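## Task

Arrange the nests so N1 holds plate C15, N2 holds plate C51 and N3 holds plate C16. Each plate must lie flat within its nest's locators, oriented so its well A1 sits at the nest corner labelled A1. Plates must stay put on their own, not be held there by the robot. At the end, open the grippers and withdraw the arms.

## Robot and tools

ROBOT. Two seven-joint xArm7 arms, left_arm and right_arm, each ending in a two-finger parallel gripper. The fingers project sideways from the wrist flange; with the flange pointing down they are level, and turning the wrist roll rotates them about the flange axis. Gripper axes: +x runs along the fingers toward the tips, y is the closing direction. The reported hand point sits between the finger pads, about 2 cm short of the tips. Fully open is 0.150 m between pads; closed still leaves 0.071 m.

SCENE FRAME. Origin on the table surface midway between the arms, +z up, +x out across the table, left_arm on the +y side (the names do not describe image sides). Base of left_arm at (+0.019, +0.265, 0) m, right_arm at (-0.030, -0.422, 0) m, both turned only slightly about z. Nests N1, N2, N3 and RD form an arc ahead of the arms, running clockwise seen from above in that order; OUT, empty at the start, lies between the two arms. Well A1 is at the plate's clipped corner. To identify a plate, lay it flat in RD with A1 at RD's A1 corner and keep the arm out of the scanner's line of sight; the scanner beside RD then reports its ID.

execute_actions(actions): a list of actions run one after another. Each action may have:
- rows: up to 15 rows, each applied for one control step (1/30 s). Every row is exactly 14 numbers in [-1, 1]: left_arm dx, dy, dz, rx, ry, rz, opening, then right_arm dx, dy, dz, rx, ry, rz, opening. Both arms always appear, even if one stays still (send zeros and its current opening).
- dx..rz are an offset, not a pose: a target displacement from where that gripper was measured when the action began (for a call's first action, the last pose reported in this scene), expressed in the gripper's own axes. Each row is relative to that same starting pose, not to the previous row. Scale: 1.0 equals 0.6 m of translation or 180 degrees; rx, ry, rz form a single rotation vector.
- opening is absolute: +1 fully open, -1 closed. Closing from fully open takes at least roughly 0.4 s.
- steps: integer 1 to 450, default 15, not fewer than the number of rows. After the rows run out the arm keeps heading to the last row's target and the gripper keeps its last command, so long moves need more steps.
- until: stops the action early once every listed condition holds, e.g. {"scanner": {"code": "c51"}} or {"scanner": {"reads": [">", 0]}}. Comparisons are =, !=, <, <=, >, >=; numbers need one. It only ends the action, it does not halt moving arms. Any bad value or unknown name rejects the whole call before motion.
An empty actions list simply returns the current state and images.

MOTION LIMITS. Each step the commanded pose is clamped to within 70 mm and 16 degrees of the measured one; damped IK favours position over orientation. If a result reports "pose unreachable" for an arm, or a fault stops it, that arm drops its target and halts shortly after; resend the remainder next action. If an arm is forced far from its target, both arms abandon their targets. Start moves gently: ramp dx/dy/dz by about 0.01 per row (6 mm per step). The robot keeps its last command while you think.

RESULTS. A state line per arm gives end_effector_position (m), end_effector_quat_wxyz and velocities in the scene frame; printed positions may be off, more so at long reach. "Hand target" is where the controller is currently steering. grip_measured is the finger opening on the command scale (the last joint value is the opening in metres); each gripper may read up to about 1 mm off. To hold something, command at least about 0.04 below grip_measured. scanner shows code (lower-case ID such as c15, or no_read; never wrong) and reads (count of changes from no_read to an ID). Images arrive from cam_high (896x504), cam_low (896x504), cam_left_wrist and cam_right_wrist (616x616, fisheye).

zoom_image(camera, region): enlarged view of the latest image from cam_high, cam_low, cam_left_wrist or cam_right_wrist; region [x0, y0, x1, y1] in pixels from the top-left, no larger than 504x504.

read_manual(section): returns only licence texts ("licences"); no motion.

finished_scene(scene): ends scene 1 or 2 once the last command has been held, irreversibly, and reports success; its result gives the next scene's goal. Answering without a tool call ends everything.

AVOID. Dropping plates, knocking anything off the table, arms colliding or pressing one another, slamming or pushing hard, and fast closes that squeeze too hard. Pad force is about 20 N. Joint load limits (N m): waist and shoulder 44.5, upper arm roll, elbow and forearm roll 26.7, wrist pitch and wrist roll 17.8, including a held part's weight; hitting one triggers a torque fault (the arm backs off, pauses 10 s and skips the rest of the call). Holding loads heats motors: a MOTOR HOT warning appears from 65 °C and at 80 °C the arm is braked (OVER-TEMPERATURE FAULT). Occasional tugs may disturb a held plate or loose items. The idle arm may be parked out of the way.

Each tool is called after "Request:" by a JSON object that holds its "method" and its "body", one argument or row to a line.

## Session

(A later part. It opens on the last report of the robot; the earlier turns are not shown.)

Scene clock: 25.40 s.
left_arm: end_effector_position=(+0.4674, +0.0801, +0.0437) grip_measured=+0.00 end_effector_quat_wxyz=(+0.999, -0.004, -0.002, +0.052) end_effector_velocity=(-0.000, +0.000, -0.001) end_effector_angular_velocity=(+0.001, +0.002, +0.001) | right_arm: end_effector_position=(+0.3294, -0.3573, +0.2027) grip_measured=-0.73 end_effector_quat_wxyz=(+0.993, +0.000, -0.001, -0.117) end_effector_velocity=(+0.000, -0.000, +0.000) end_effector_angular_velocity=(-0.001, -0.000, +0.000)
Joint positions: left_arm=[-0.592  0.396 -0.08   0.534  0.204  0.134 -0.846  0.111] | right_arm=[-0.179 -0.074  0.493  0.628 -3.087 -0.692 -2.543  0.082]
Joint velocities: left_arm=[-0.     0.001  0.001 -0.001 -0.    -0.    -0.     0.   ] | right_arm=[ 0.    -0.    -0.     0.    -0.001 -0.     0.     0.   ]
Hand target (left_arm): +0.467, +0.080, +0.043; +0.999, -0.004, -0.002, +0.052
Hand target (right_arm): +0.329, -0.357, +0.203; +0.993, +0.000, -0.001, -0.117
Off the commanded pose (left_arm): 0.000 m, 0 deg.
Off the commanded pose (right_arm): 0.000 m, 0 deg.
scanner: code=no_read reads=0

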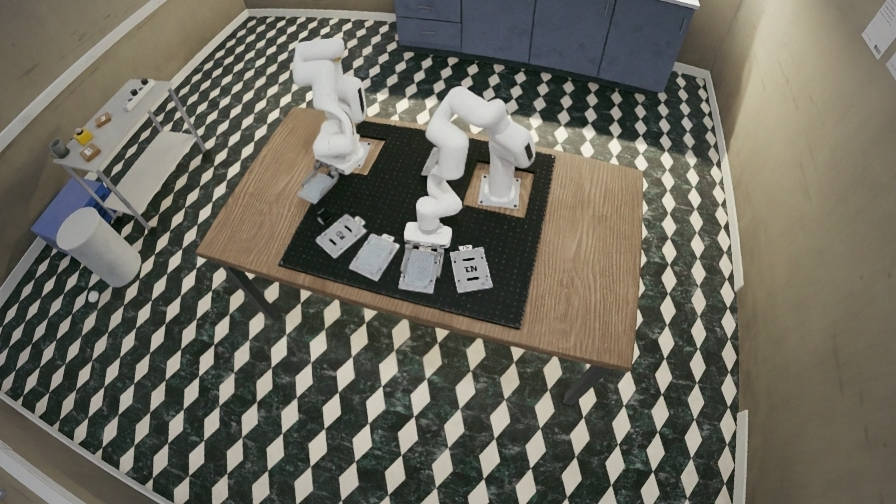

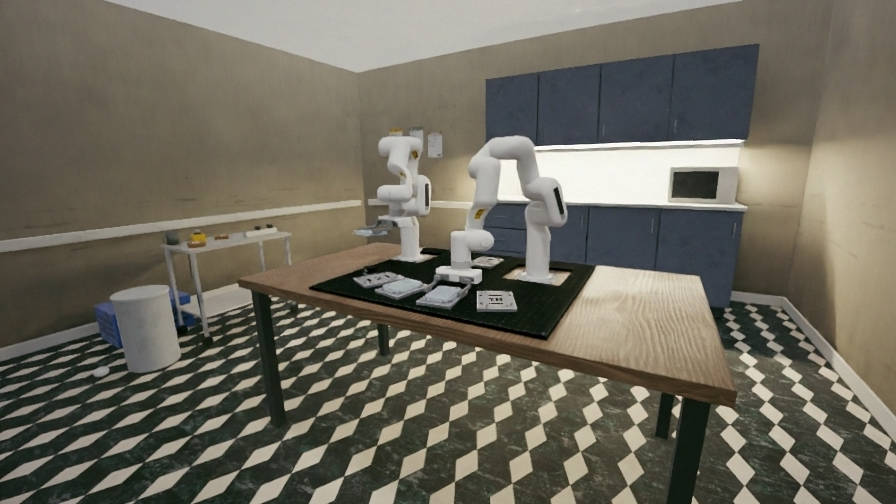

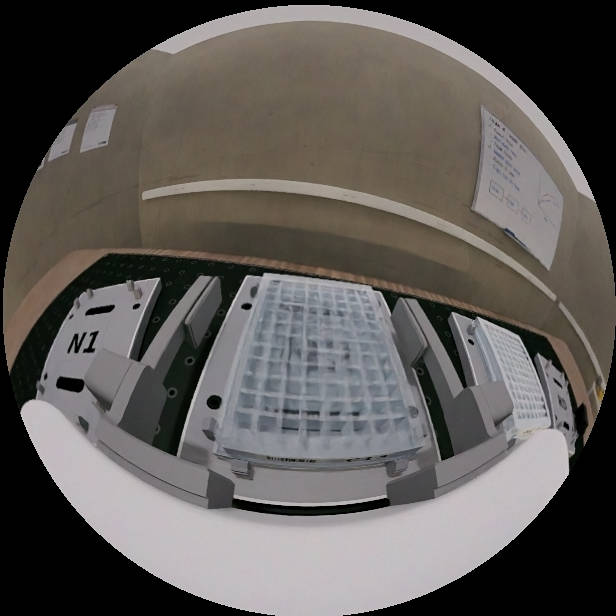

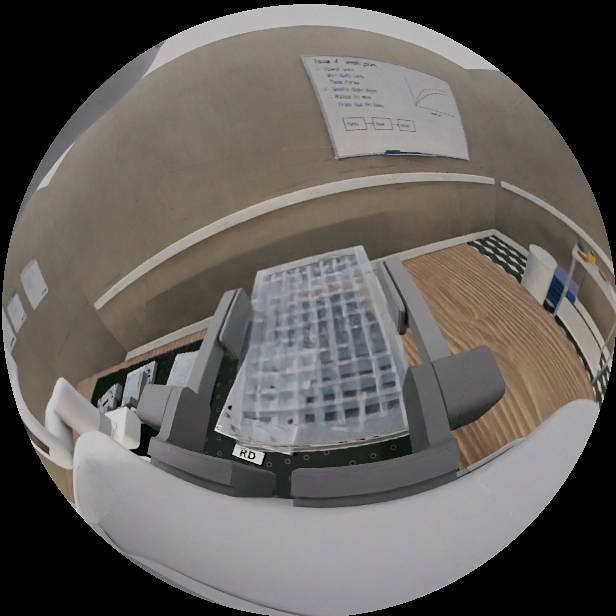

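Request:
{"method": "execute_actions", "body": {
  "actions": [
    {"rows": [[-0.003,-0.003,0,0,0,0,0,0,0,0,0,0,0,-0.85],[-0.006,-0.006,0,0,0,0,0,0,0,0,0,0,0,-0.85],[-0.009,-0.008,-0.001,0,0,0,0,0,0,0,0,0,0,-0.85]],"steps":22}
  ]
}}

Request:
{"method": "zoom_image", "body": {
  "camera": "cam_left_wrist",
  "region": [150, 250, 470, 500]
}}

Scene clock: 26.30 s.
left_arm: end_effector_position=(+0.4626, +0.0748, +0.0431) grip_measured=+0.00 end_effector_quat_wxyz=(+0.999, -0.004, -0.002, +0.052) end_effector_velocity=(+0.000, -0.001, +0.001) end_effector_angular_velocity=(-0.001, -0.002, -0.002) | right_arm: end_effector_position=(+0.3287, -0.3576, +0.2018) grip_measured=-0.73 end_effector_quat_wxyz=(+0.993, -0.000, +0.000, -0.117) end_effector_velocity=(-0.010, -0.004, -0.015) end_effector_angular_velocity=(-0.009, +0.044, -0.002)
Joint positions: left_arm=[-0.615  0.397 -0.077  0.532  0.204  0.13  -0.865  0.111] | right_arm=[-0.179 -0.073  0.493  0.627 -3.087 -0.692 -2.543  0.082]
Joint velocities: left_arm=[-0.002 -0.002 -0.    -0.    -0.    -0.     0.    -0.   ] | right_arm=[-0.001  0.017  0.    -0.027  0.002 -0.003 -0.002  0.   ]
Hand target (left_arm): +0.463, +0.075, +0.043; +0.999, -0.004, -0.002, +0.052
Hand target (right_arm): +0.329, -0.357, +0.203; +0.993, +0.000, -0.001, -0.117
Off the commanded pose (left_arm): 0.000 m, 0 deg.
Off the commanded pose (right_arm): 0.001 m, 0 deg.
scanner: code=no_read reads=0

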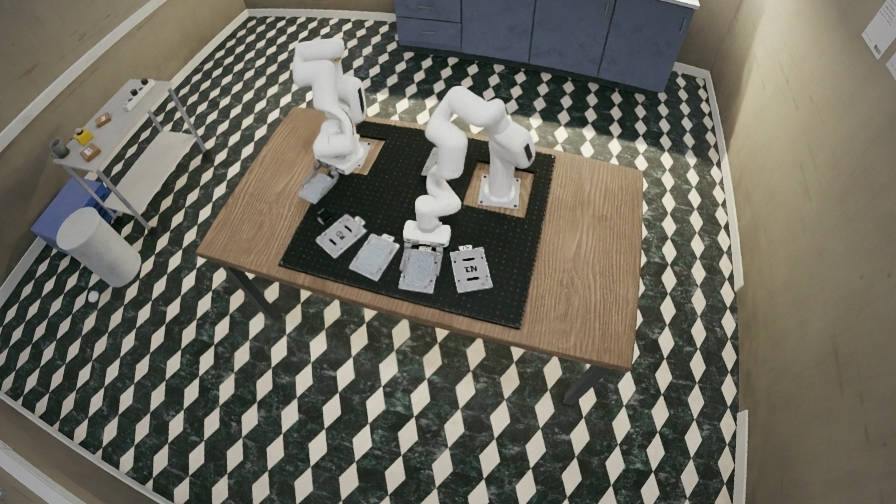

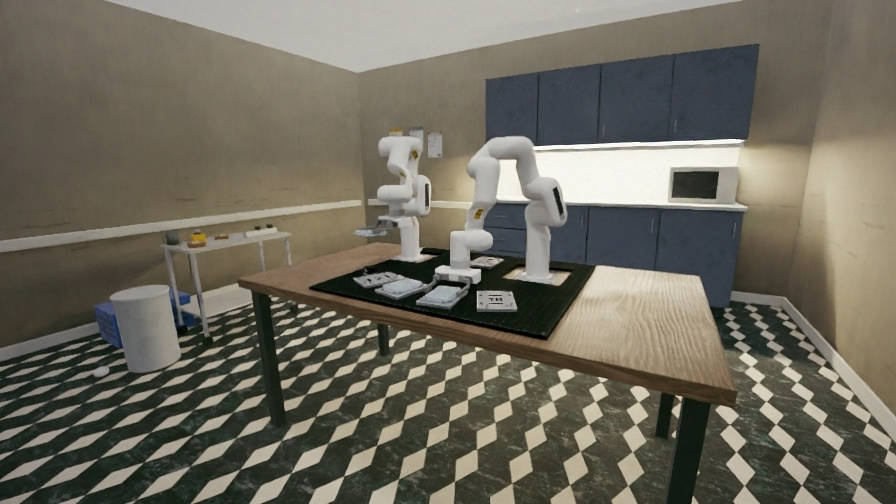

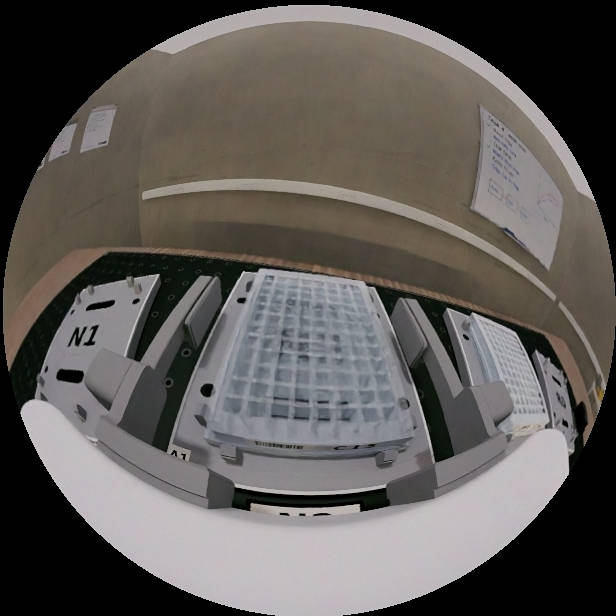

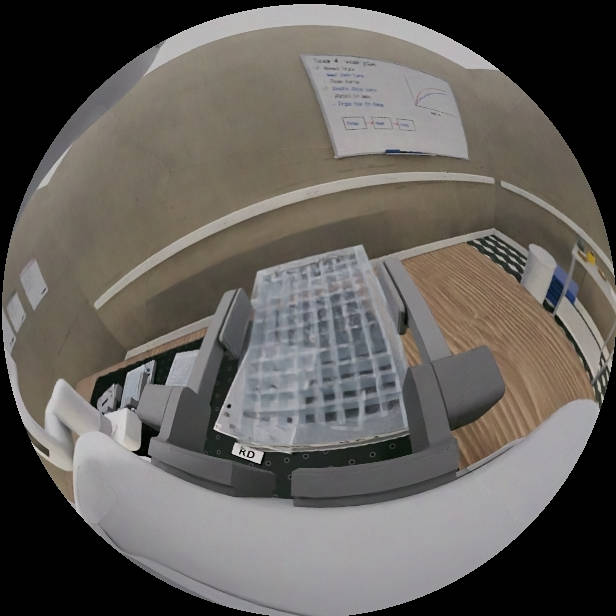

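Region (150, 250, 470, 500) of cam_left_wrist's 616x616 image, scaled by 1.575, with more detail than that image has; it fills the top 394 rows of this view, and the rest is white.

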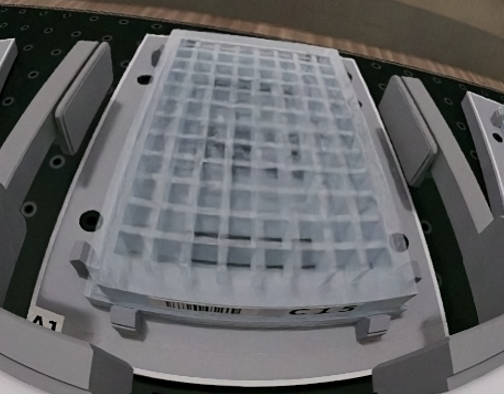

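Request:
{"method": "execute_actions", "body": {
  "actions": [
    {"rows": [[0,0,0,0,0,0,-0.3,0,0,0,0,0,0,-0.85],[0,0,0,0,0,0,-0.5,0,0,0,0,0,0,-0.85],[0,0,0,0,0,0,-0.62,0,0,0,0,0,0,-0.85],[0,0,0,0,0,0,-0.7,0,0,0,0,0,0,-0.85],[0,0,0,0,0,0,-0.78,0,0,0,0,0,0,-0.85],[0,0,0,0,0,0,-0.85,0,0,0,0,0,0,-0.85]],"steps":13},
    {"rows": [[0,0,0.008,0,0,0,-0.85,-0.003,0.007,-0.003,0,0,0.001,-0.85],[0,0,0.02,0,0,0,-0.85,-0.008,0.02,-0.008,0,0,0.004,-0.85],[0,0,0.035,0,0,0,-0.85,-0.016,0.038,-0.016,0,0,0.007,-0.85],[-0.002,0.01,0.05,0,0,0.005,-0.85,-0.025,0.059,-0.025,0,0,0.011,-0.85],[-0.006,0.03,0.06,0,0,0.013,-0.85,-0.034,0.08,-0.034,0,0,0.015,-0.85],[-0.011,0.056,0.062,0,0,0.022,-0.85,-0.042,0.101,-0.043,0,0,0.019,-0.85],[-0.016,0.083,0.062,0,0,0.032,-0.85,-0.051,0.122,-0.052,0,0,0.023,-0.85],[-0.021,0.11,0.062,0,0,0.042,-0.85,-0.06,0.143,-0.061,0,0,0.027,-0.85],[-0.027,0.137,0.062,0,0,0.052,-0.85,-0.069,0.164,-0.07,0,0,0.031,-0.85],[-0.032,0.164,0.062,0,0,0.062,-0.85,-0.078,0.185,-0.079,0,0,0.035,-0.85],[-0.037,0.191,0.062,0,0,0.072,-0.85,-0.087,0.206,-0.088,0,0,0.039,-0.85],[-0.042,0.218,0.06,0,0,0.082,-0.85,-0.095,0.227,-0.097,0,0,0.043,-0.85],[-0.048,0.245,0.055,0,0,0.091,-0.85,-0.104,0.247,-0.106,0,0,0.046,-0.85],[-0.053,0.27,0.048,0,0,0.099,-0.85,-0.111,0.265,-0.114,0,0,0.049,-0.85],[-0.0562,0.2897,0.04,0,0,0.1056,-0.85,-0.117,0.278,-0.12,0,0,0.051,-0.85]],"steps":30}
  ]
}}

Request:
{"method": "zoom_image", "body": {
  "camera": "cam_left_wrist",
  "region": [150, 250, 470, 500]
}}

Scene clock: 29.03 s.
left_arm: end_effector_position=(+0.4110, +0.2421, +0.0653) grip_measured=-0.72 end_effector_quat_wxyz=(+0.977, -0.006, -0.002, +0.215) end_effector_velocity=(-0.001, +0.003, -0.001) end_effector_angular_velocity=(-0.000, +0.003, +0.006) | right_arm: end_effector_position=(+0.3001, -0.1796, +0.1301) grip_measured=-0.73 end_effector_quat_wxyz=(+0.999, -0.001, -0.000, -0.038) end_effector_velocity=(+0.002, -0.001, -0.000) end_effector_angular_velocity=(-0.006, -0.010, -0.013)
Joint positions: left_arm=[-0.361  0.155 -0.068  0.211  0.053  0.047 -0.785  0.082] | right_arm=[ 0.384  0.369  0.587  0.853 -3.52  -0.576 -1.712  0.082]
Joint velocities: left_arm=[ 0.011 -0.001 -0.006 -0.004 -0.005  0.001  0.004  0.   ] | right_arm=[ 0.023  0.006 -0.019  0.005 -0.018  0.001  0.032 -0.   ]
Hand target (left_arm): +0.411, +0.243, +0.065; +0.977, -0.006, -0.002, +0.215
Hand target (right_arm): +0.300, -0.179, +0.130; +0.999, -0.001, -0.001, -0.038
Off the commanded pose (left_arm): 0.001 m, 0 deg.
Off the commanded pose (right_arm): 0.001 m, 0 deg.
scanner: code=no_read reads=0

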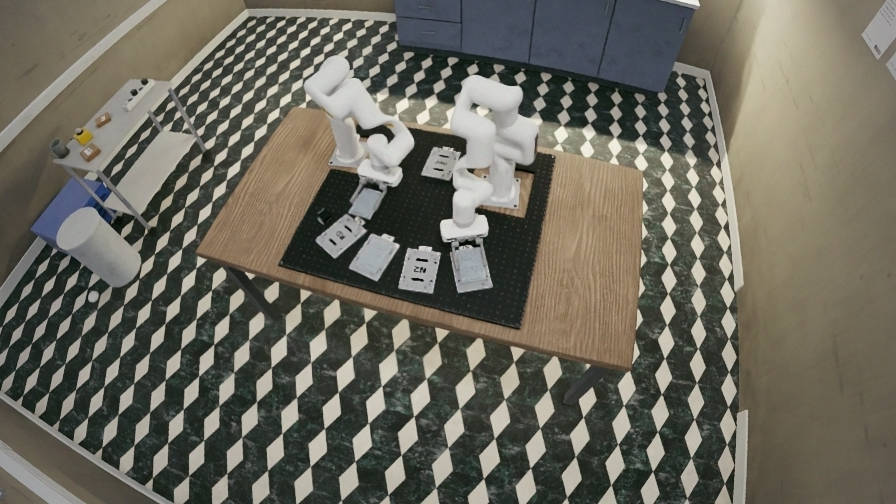

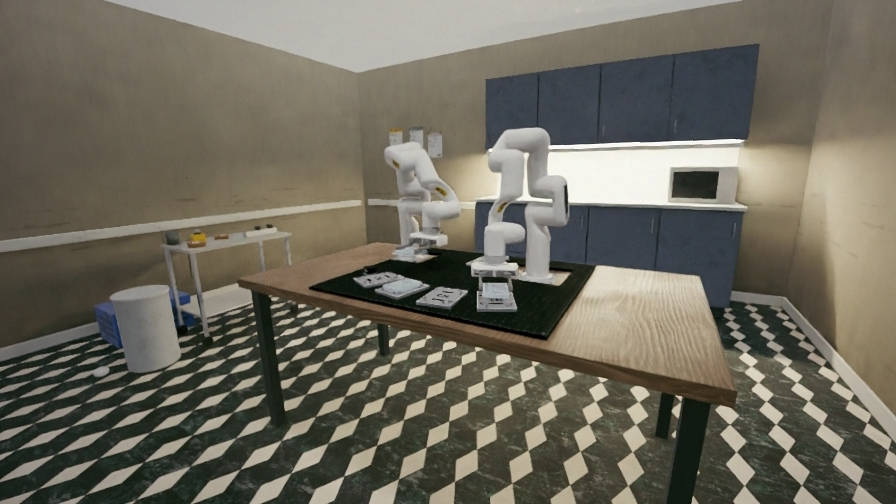

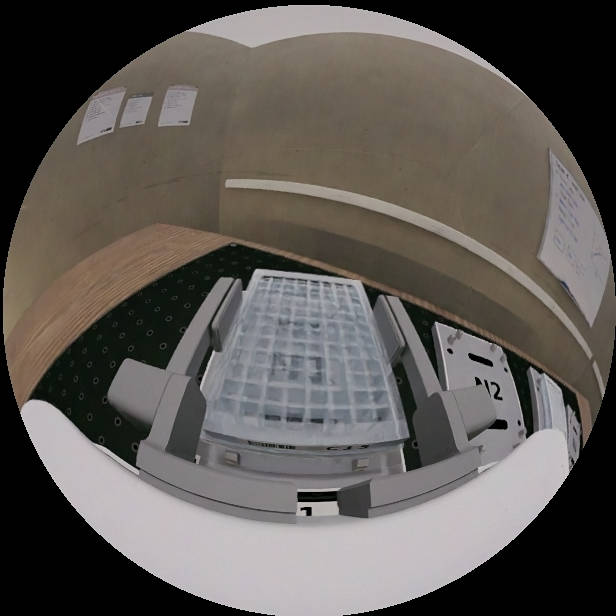

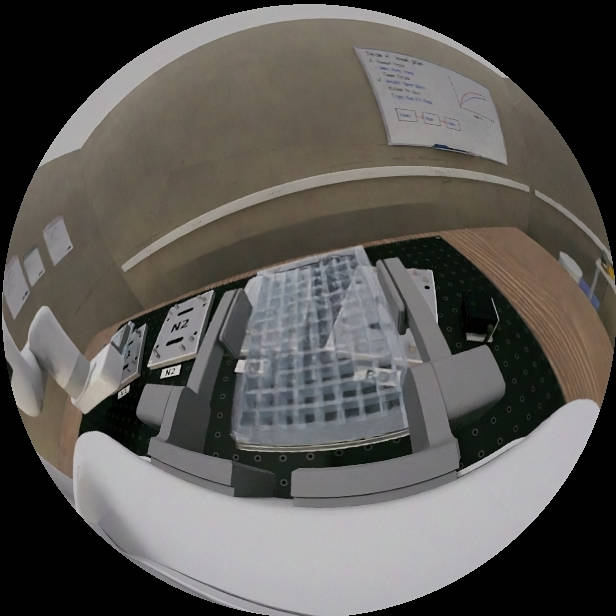

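Region (150, 250, 470, 500) of cam_left_wrist's 616x616 image, scaled by 1.575, with more detail than that image has; it fills the top 394 rows of this view, and the rest is white.

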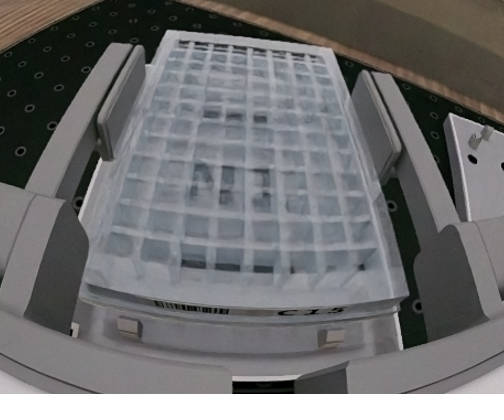

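Request:
{"method": "execute_actions", "body": {
  "actions": [
    {"rows": [[0.0005,0.001,-0.004,0.001,0,0,-0.85,-0.003,0.01,-0.004,0,0,0.002,-0.85],[0.001,0.002,-0.009,0.002,0,0,-0.85,-0.008,0.03,-0.012,0,0,0.005,-0.85],[0.0013,0.003,-0.014,0.003,0,0,-0.85,-0.013,0.053,-0.021,0,0,0.009,-0.85],[0.0013,0.003,-0.018,0.004,0,0,-0.85,-0.019,0.076,-0.03,0,0,0.013,-0.85],[0.0013,0.003,-0.021,0.004,0,0,-0.85,-0.025,0.1,-0.04,0,0,0.017,-0.85],[0.0013,0.003,-0.023,0.004,0,0,-0.85,-0.031,0.124,-0.049,0,0,0.022,-0.85],[0.0013,0.003,-0.024,0.004,0,0,-0.85,-0.037,0.148,-0.059,0,0,0.026,-0.85],[0.0013,0.003,-0.024,0.004,0,0,-0.85,-0.043,0.172,-0.068,0,0,0.03,-0.85],[0.0013,0.003,-0.024,0.004,0,0,-0.85,-0.049,0.196,-0.078,0,0,0.035,-0.85],[0.0013,0.003,-0.024,0.004,0,0,-0.85,-0.054,0.22,-0.087,0,0,0.039,-0.85],[0.0013,0.003,-0.024,0.004,0,0,-0.85,-0.06,0.243,-0.096,0,0,0.043,-0.85],[0.0013,0.003,-0.024,0.004,0,0,-0.85,-0.065,0.263,-0.104,0,0,0.046,-0.85],[0.0013,0.003,-0.024,0.004,0,0,-0.85,-0.069,0.279,-0.111,0,0,0.049,-0.85],[0.0013,0.003,-0.024,0.004,0,0,-0.85,-0.0715,0.289,-0.115,0,0,0.051,-0.85],[0.0013,0.003,-0.024,0.004,0,0,-0.85,-0.0728,0.2947,-0.117,0,0,0.052,-0.85]],"steps":28}
  ]
}}

Request:
{"method": "zoom_image", "body": {
  "camera": "cam_left_wrist",
  "region": [150, 250, 470, 500]
}}

Scene clock: 30.43 s.
left_arm: end_effector_position=(+0.4113, +0.2439, +0.0511) grip_measured=-0.72 end_effector_quat_wxyz=(+0.977, +0.000, -0.001, +0.215) end_effector_velocity=(-0.000, +0.000, -0.000) end_effector_angular_velocity=(+0.000, +0.001, +0.001) | right_arm: end_effector_position=(+0.2711, -0.0006, +0.0601) grip_measured=-0.73 end_effector_quat_wxyz=(+0.999, -0.001, -0.001, +0.043) end_effector_velocity=(-0.003, +0.002, -0.002) end_effector_angular_velocity=(-0.001, +0.004, +0.006)
Joint positions: left_arm=[-0.428  0.232  0.007  0.229  0.081 -0.005 -0.807  0.082] | right_arm=[ 0.787  0.851  0.52   1.389 -3.758 -0.708 -1.493  0.082]
Joint velocities: left_arm=[ 0.001  0.001 -0.    -0.     0.    -0.    -0.001 -0.   ] | right_arm=[ 0.005  0.006  0.003  0.003 -0.    -0.001 -0.001  0.   ]
Hand target (left_arm): +0.411, +0.244, +0.051; +0.977, +0.000, -0.001, +0.215
Hand target (right_arm): +0.271, -0.000, +0.060; +0.999, -0.001, -0.001, +0.043
Off the commanded pose (left_arm): 0.000 m, 0 deg.
Off the commanded pose (right_arm): 0.001 m, 0 deg.
scanner: code=no_read reads=0

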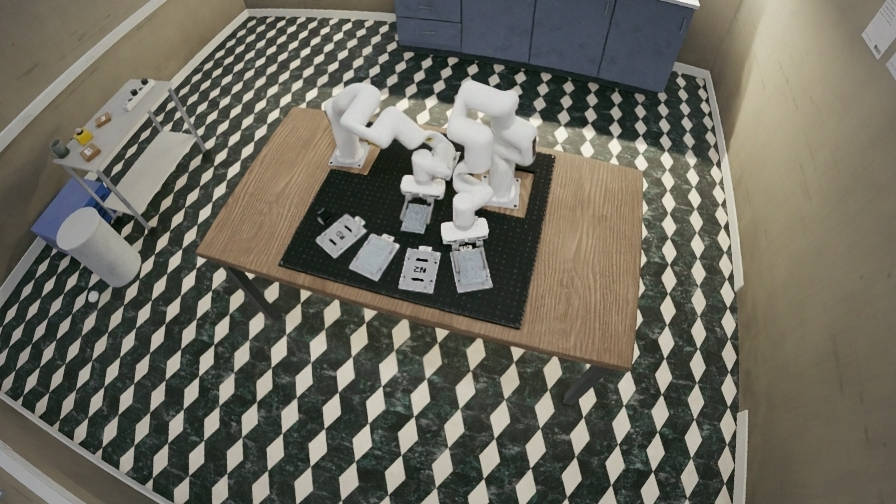

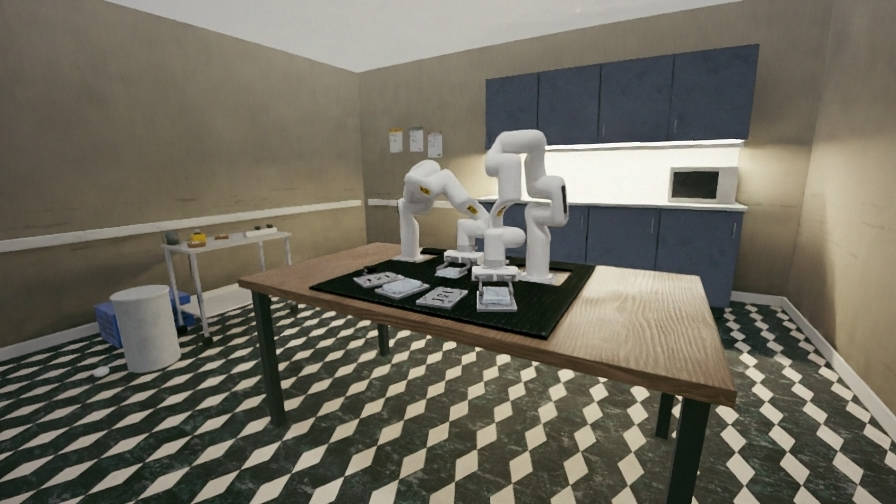

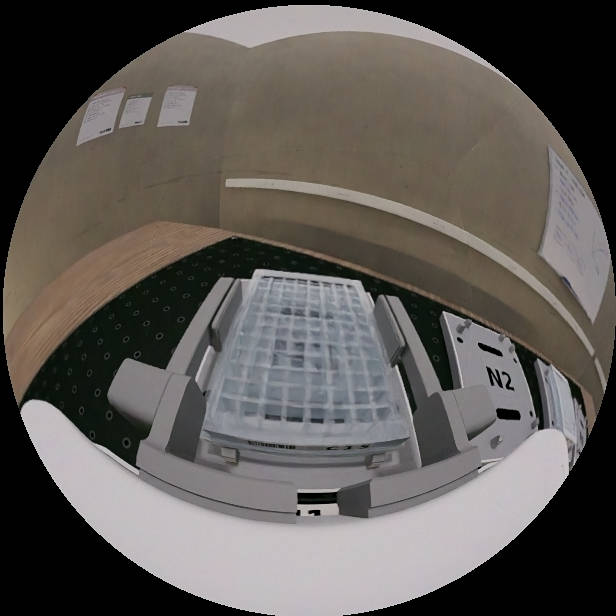

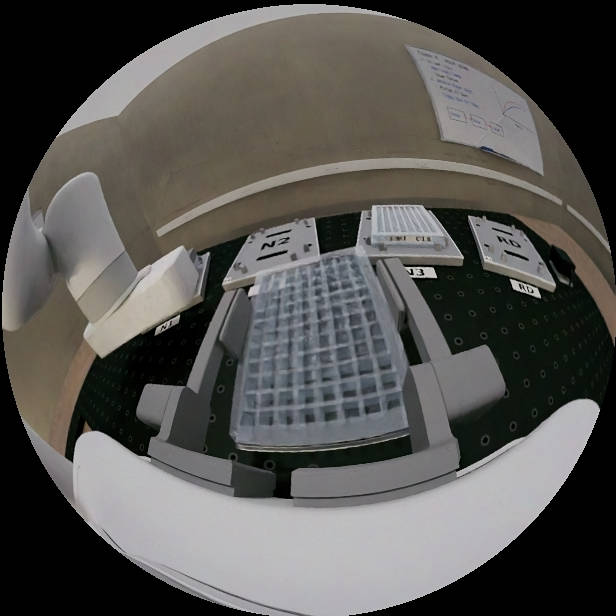

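Region (150, 250, 470, 500) of cam_left_wrist's 616x616 image, scaled by 1.575, with more detail than that image has; it fills the top 394 rows of this view, and the rest is white.

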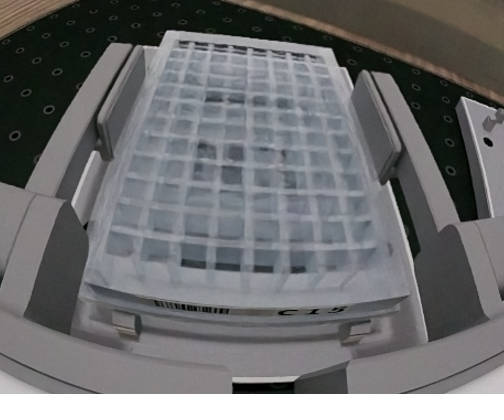

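Request:
{"method": "execute_actions", "body": {
  "actions": [
    {"rows": [[0.001,0.001,0,0,0,-0.002,-0.85,0,0,-0.006,0,0,0,-0.85],[0.0025,0.002,0,0,0,-0.004,-0.85,0,0,-0.014,0,0,0,-0.85],[0.0025,0.002,0,0,0,-0.004,-0.85,0,0,-0.022,0,0,0,-0.85],[0.0025,0.002,0,0,0,-0.004,-0.85,0,0,-0.03,0,0,0,-0.85],[0.0025,0.002,0,0,0,-0.004,-0.85,0,0,-0.036,0,0,0,-0.85],[0.0025,0.002,0,0,0,-0.004,-0.85,0,0,-0.041,0,0,0,-0.85],[0.0025,0.002,0,0,0,-0.004,-0.85,0,0,-0.045,0,0,0,-0.85],[0.0025,0.002,0,0,0,-0.004,-0.85,0,0,-0.048,0,0,0,-0.85]],"steps":20},
    {"rows": [[0,0,-0.002,0,0,0,-0.85,0,0,0,0,0,0,-0.85],[0,0,-0.004,0,0,0,-0.85,0,0,0,0,0,0,-0.85],[0,0,-0.006,0,0,0,-0.85,0,0,0,0,0,0,-0.85],[0,0,-0.008,0,0,0,-0.85,0,0,0,0,0,0,-0.85],[0,0,-0.010,0,0,0,-0.85,0,0,0,0,0,0,-0.85],[0,0,-0.012,0,0,0,-0.85,0,0,0,0,0,0,-0.85],[0,0,-0.013,0,0,0,-0.85,0,0,0,0,0,0,-0.85]],"steps":20}
  ]
}}

Request:
{"method": "zoom_image", "body": {
  "camera": "cam_left_wrist",
  "region": [150, 250, 470, 500]
}}

Scene clock: 32.17 s.
left_arm: end_effector_position=(+0.4129, +0.2448, +0.0440) grip_measured=-0.72 end_effector_quat_wxyz=(+0.978, -0.001, -0.002, +0.208) end_effector_velocity=(-0.001, +0.000, -0.002) end_effector_angular_velocity=(+0.002, +0.005, -0.001) | right_arm: end_effector_position=(+0.2713, -0.0004, +0.0318) grip_measured=-0.73 end_effector_quat_wxyz=(+0.999, -0.001, -0.001, +0.043) end_effector_velocity=(+0.000, -0.000, -0.000) end_effector_angular_velocity=(-0.001, +0.000, -0.001)
Joint positions: left_arm=[-0.424  0.274  0.017  0.236  0.091 -0.042 -0.79   0.082] | right_arm=[ 0.816  0.91   0.485  1.406 -3.789 -0.663 -1.469  0.082]
Joint velocities: left_arm=[-0.001  0.004  0.001 -0.    -0.     0.001  0.001  0.   ] | right_arm=[-0.     0.001  0.     0.    -0.001 -0.001  0.001  0.   ]
Hand target (left_arm): +0.412, +0.245, +0.043; +0.978, +0.000, -0.001, +0.208
Hand target (right_arm): +0.271, -0.000, +0.032; +0.999, -0.001, -0.001, +0.043
Off the commanded pose (left_arm): 0.001 m, 0 deg.
Off the commanded pose (right_arm): 0.000 m, 0 deg.
scanner: code=no_read reads=0

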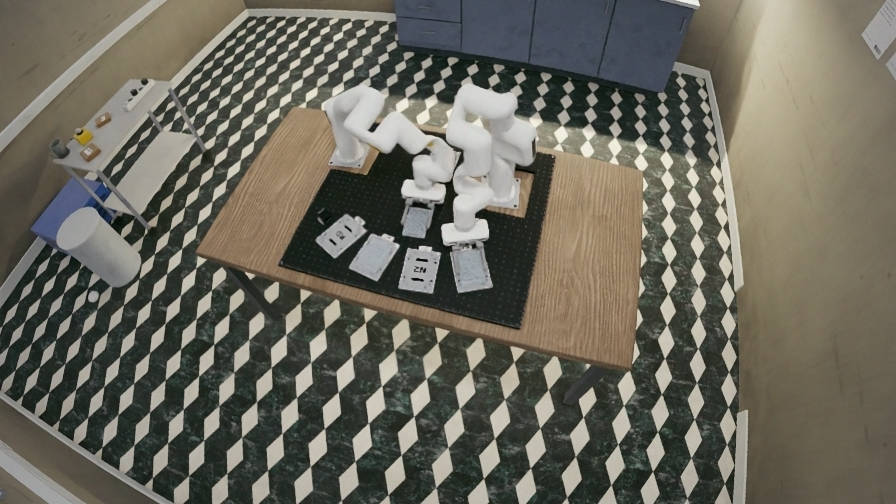

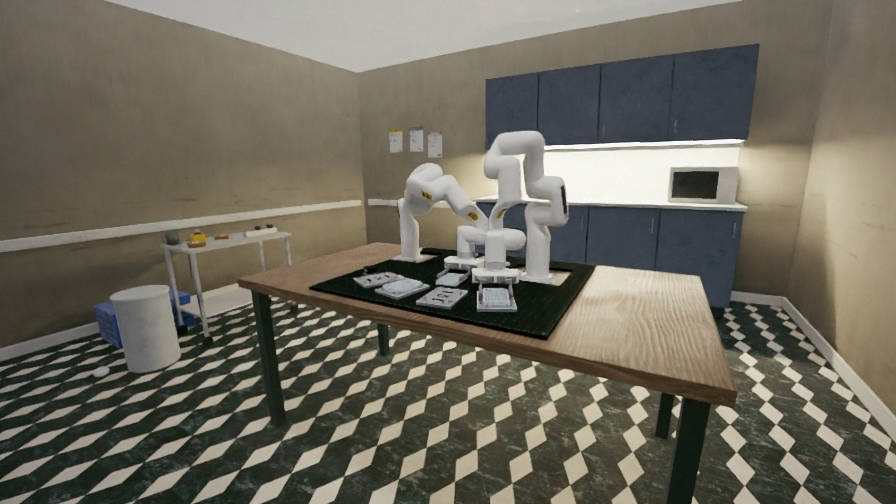

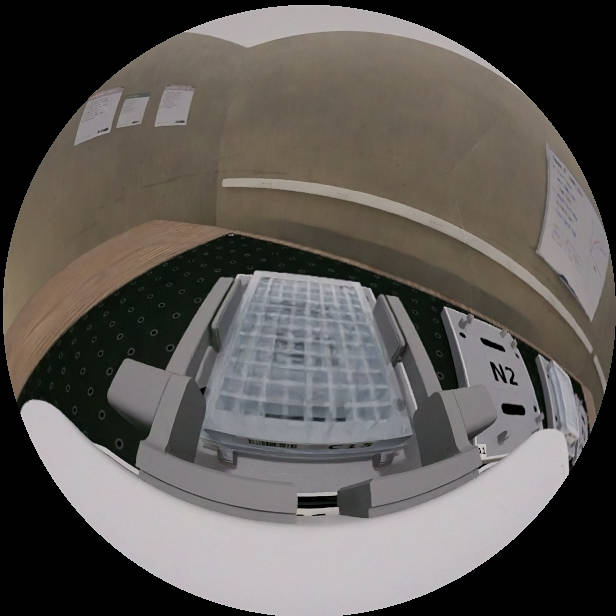

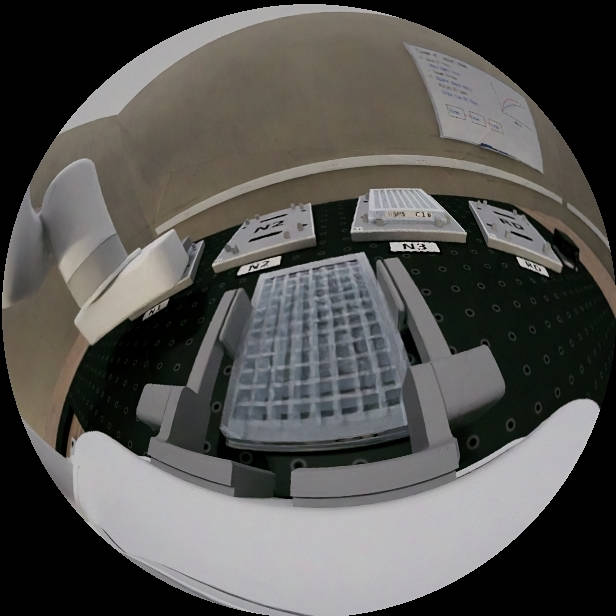

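Region (150, 250, 470, 500) of cam_left_wrist's 616x616 image, scaled by 1.575, with more detail than that image has; it fills the top 394 rows of this view, and the rest is white.

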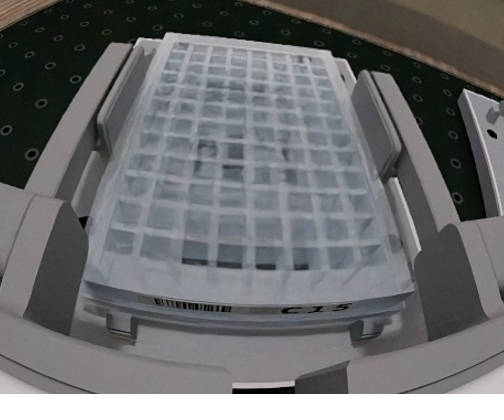

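Request:
{"method": "execute_actions", "body": {
  "actions": [
    {"rows": [[0,0,-0.001,0,0,0,-0.7,0,0,0,0,0,0,-0.7],[0,0,-0.001,0,0,0,-0.62,0,0,0,0,0,0,-0.62],[0,0,-0.001,0,0,0,-0.5,0,0,0,0,0,0,-0.5],[0,0,-0.001,0,0,0,-0.3,0,0,0,0,0,0,-0.3],[0,0,-0.001,0,0,0,0.0,0,0,0,0,0,0,0.0]],"steps":16}
  ]
}}

Request:
{"method": "zoom_image", "body": {
  "camera": "cam_left_wrist",
  "region": [150, 250, 470, 500]
}}

Scene clock: 32.83 s.
left_arm: end_effector_position=(+0.4126, +0.2451, +0.0431) grip_measured=+0.00 end_effector_quat_wxyz=(+0.978, -0.000, -0.001, +0.208) end_effector_velocity=(+0.002, -0.002, +0.002) end_effector_angular_velocity=(-0.002, -0.007, -0.004) | right_arm: end_effector_position=(+0.2713, -0.0004, +0.0318) grip_measured=+0.00 end_effector_quat_wxyz=(+0.999, -0.001, -0.001, +0.043) end_effector_velocity=(+0.001, -0.000, +0.000) end_effector_angular_velocity=(-0.001, -0.001, -0.000)
Joint positions: left_arm=[-0.425  0.278  0.018  0.237  0.091 -0.044 -0.79   0.11 ] | right_arm=[ 0.816  0.91   0.485  1.406 -3.789 -0.662 -1.469  0.11 ]
Joint velocities: left_arm=[-0.001 -0.002 -0.001  0.002  0.001 -0.002  0.001 -0.   ] | right_arm=[-0.001 -0.    -0.     0.    -0.    -0.001 -0.001  0.   ]
Hand target (left_arm): +0.413, +0.245, +0.043; +0.978, -0.001, -0.002, +0.208
Hand target (right_arm): +0.271, -0.000, +0.032; +0.999, -0.001, -0.001, +0.043
Off the commanded pose (left_arm): 0.000 m, 0 deg.
Off the commanded pose (right_arm): 0.000 m, 0 deg.
scanner: code=no_read reads=0

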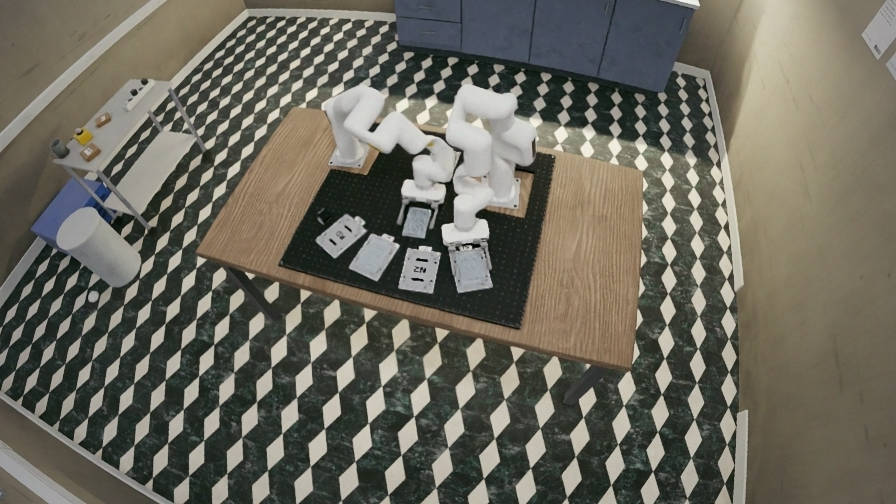

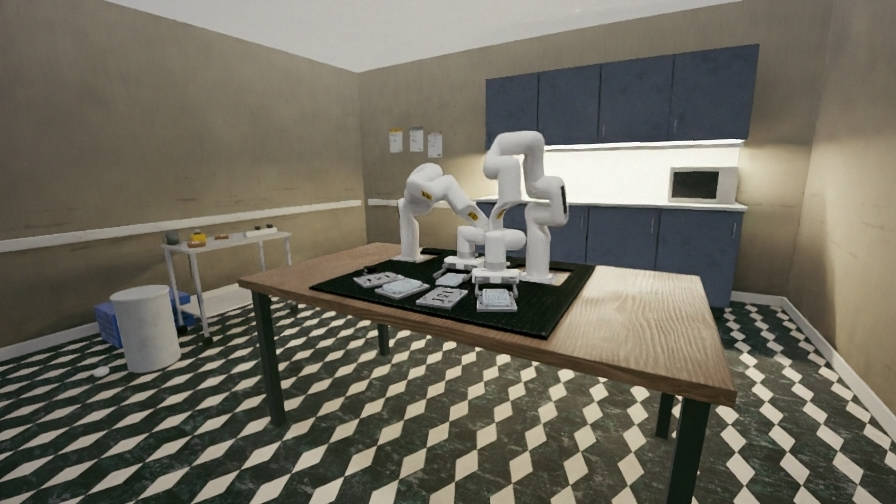

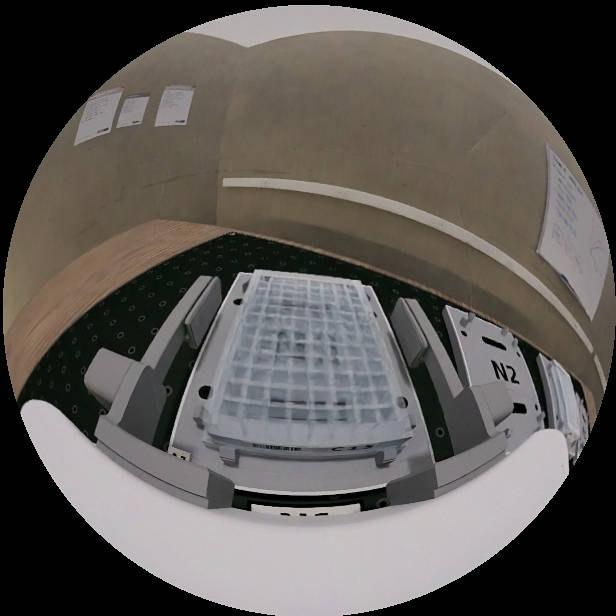

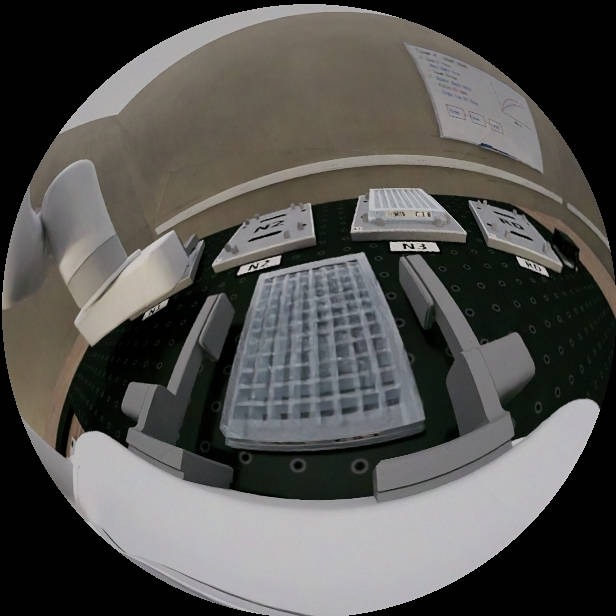

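Region (150, 250, 470, 500) of cam_left_wrist's 616x616 image, scaled by 1.575, with more detail than that image has; it fills the top 394 rows of this view, and the rest is white.

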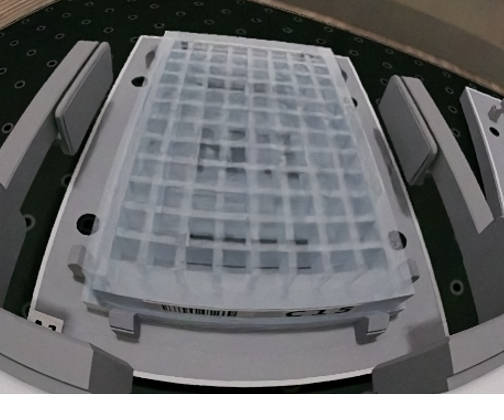

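Request:
{"method": "execute_actions", "body": {
  "actions": [
    {"rows": [[0,0,0.015,0,0,0,0,0,0,0.015,0,0,0,0],[0,0,0.035,0,0,0,0,0,0,0.04,0,0,0,0],[0,0,0.055,0,0,0,0,0,-0.01,0.07,0,0,0,0],[0,0,0.07,0,0,-0.008,0,0,-0.04,0.1,0,0,0,0],[0,0,0.075,0,0,-0.018,0,0,-0.08,0.125,0,0,0,0],[0,0,0.075,0,0,-0.028,0,0,-0.13,0.15,0,0,0,0],[0,0,0.075,0,0,-0.038,0,0,-0.18,0.17,0,0,0,0],[0,0,0.075,0,0,-0.048,0,0,-0.23,0.19,0,0,0,0],[0,0,0.075,0,0,-0.058,0,0,-0.28,0.205,0,0,0,0],[0,0,0.075,0,0,-0.068,0,0,-0.33,0.22,0,0,0,0],[0,0,0.075,0,0,-0.078,0,0,-0.38,0.23,0,0,0,0],[0,0,0.075,0,0,-0.088,0,0,-0.43,0.24,0,0,0,0],[0,0,0.075,0,0,-0.098,0,0,-0.48,0.245,0,0,0,0],[0,0,0.075,0,0,-0.106,0,0,-0.52,0.25,0,0,0,0],[0,0,0.075,0,0,-0.111,0,0,-0.55,0.25,0,0,0,0]],"steps":24},
    {"rows": [[-0.008,-0.011,0,0,0,0,0,0,0,0,0,0,0,0],[-0.022,-0.032,0,0,0,0,0,0,0,0,0,0,0,0],[-0.042,-0.06,0,0,0,0,0,0,0,0,0,0,0,0],[-0.063,-0.09,0,0,0,0,0,0,0,0,0,0,0,0],[-0.084,-0.12,-0.002,0,0,0,0,0,0,0,0,0,0,0],[-0.105,-0.15,-0.005,0,0,0,0,0,0,0,0,0,0,0],[-0.126,-0.18,-0.008,0,0,0,0,0,0,0,0,0,0,0],[-0.147,-0.21,-0.011,0,0,0,0,0,0,0,0,0,0,0],[-0.168,-0.24,-0.014,0,0,0,0,0,0,0,0,0,0,0],[-0.189,-0.27,-0.017,0,0,0,0,0,0,0,0,0,0,0],[-0.21,-0.30,-0.02,0,0,0,0,0,0,0,0,0,0,0],[-0.23,-0.33,-0.023,0,0,0,0,0,0,0,0,0,0,0],[-0.25,-0.36,-0.026,0,0,0,0,0,0,0,0,0,0,0],[-0.265,-0.382,-0.029,0,0,0,0,0,0,0,0,0,0,0],[-0.274,-0.395,-0.03,0,0,0,0,0,0,0,0,0,0,0]],"steps":30}
  ]
}}

Request:
{"method": "zoom_image", "body": {
  "camera": "cam_left_wrist",
  "region": [130, 230, 490, 520]
}}

Scene clock: 35.33 s.
left_arm: end_effector_position=(+0.2675, -0.0005, +0.0661) grip_measured=+0.00 end_effector_quat_wxyz=(+0.999, -0.000, +0.016, +0.032) end_effector_velocity=(-0.005, -0.012, +0.001) end_effector_angular_velocity=(+0.106, -0.169, +0.030) | right_arm: end_effector_position=(+0.2933, -0.2689, +0.1537) grip_measured=+0.00 end_effector_quat_wxyz=(+0.998, -0.037, -0.045, +0.013) end_effector_velocity=(-0.000, -0.000, -0.000) end_effector_angular_velocity=(-0.000, +0.001, -0.000)
Joint positions: left_arm=[-1.087  0.165 -0.23   0.287  0.054  0.137 -1.305  0.111] | right_arm=[ 0.23   0.092  0.564  0.542 -3.499 -0.488 -1.967  0.111]
Joint velocities: left_arm=[-0.688  0.126  0.744  0.086  0.786 -0.024 -0.76  -0.   ] | right_arm=[ 0.     0.001 -0.    -0.     0.     0.     0.     0.   ]
Hand target (left_arm): +0.267, -0.002, +0.066; +0.999, +0.003, +0.008, +0.034
Hand target (right_arm): +0.293, -0.269, +0.154; +0.998, -0.037, -0.045, +0.013
Off the commanded pose (left_arm): 0.004 m, 2 deg.
Off the commanded pose (right_arm): 0.000 m, 0 deg.
scanner: code=no_read reads=0

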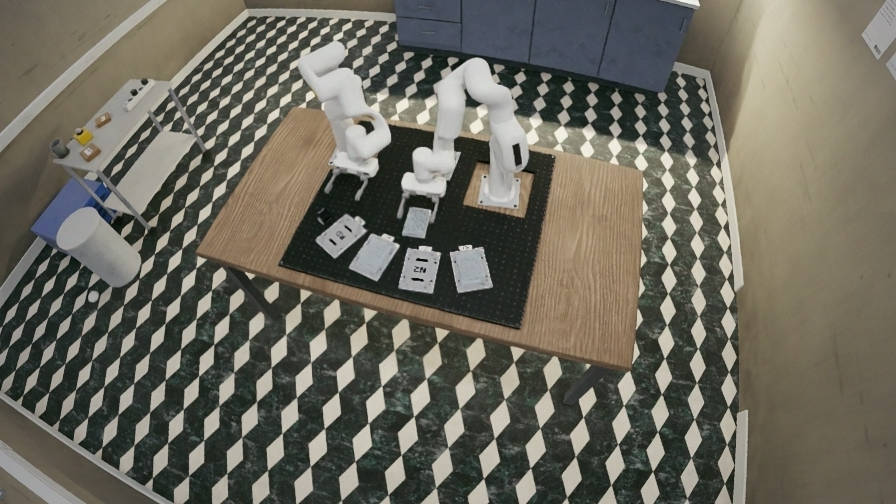

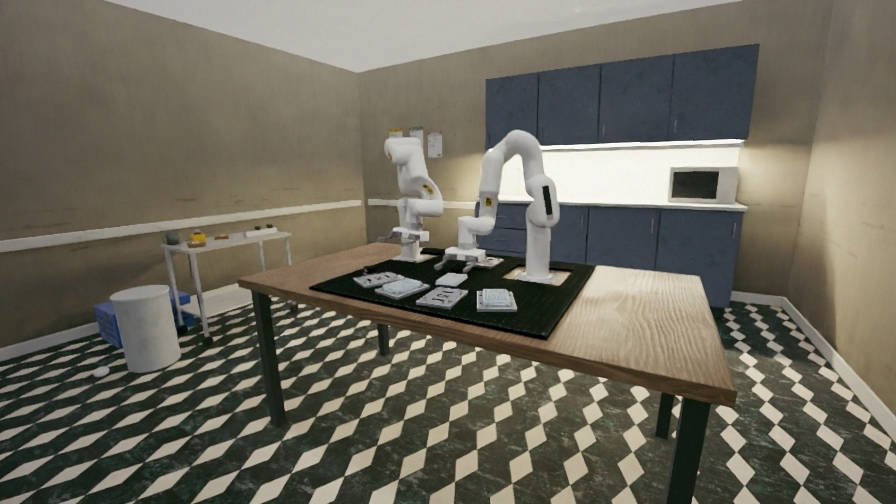

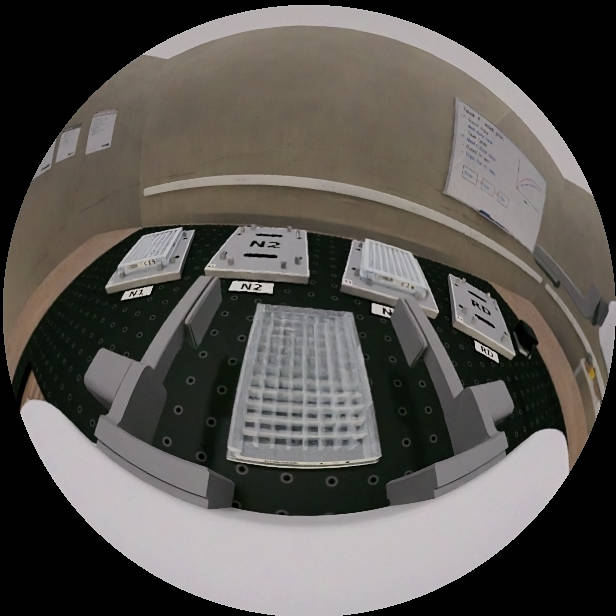

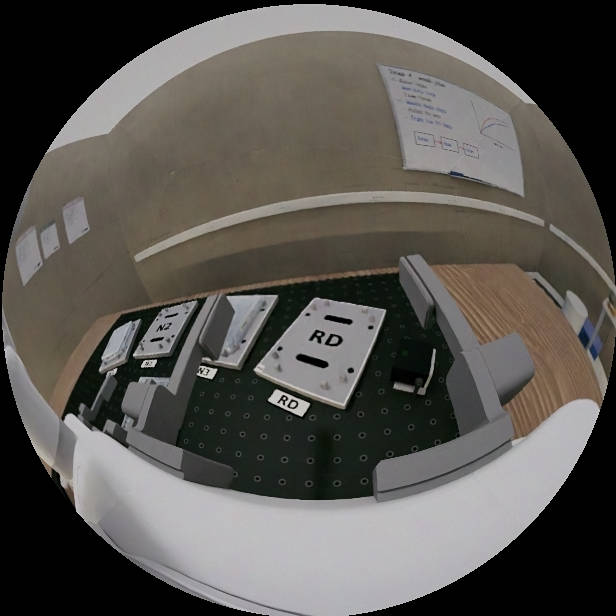

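Region (130, 230, 490, 520) of cam_left_wrist's 616x616 image, scaled by 1.400, with more detail than that image has; it fills the top 406 rows of this view, and the rest is white.

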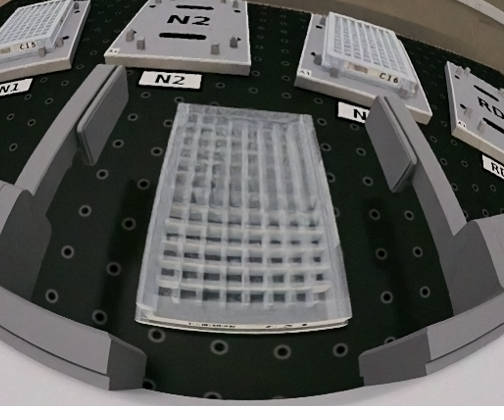

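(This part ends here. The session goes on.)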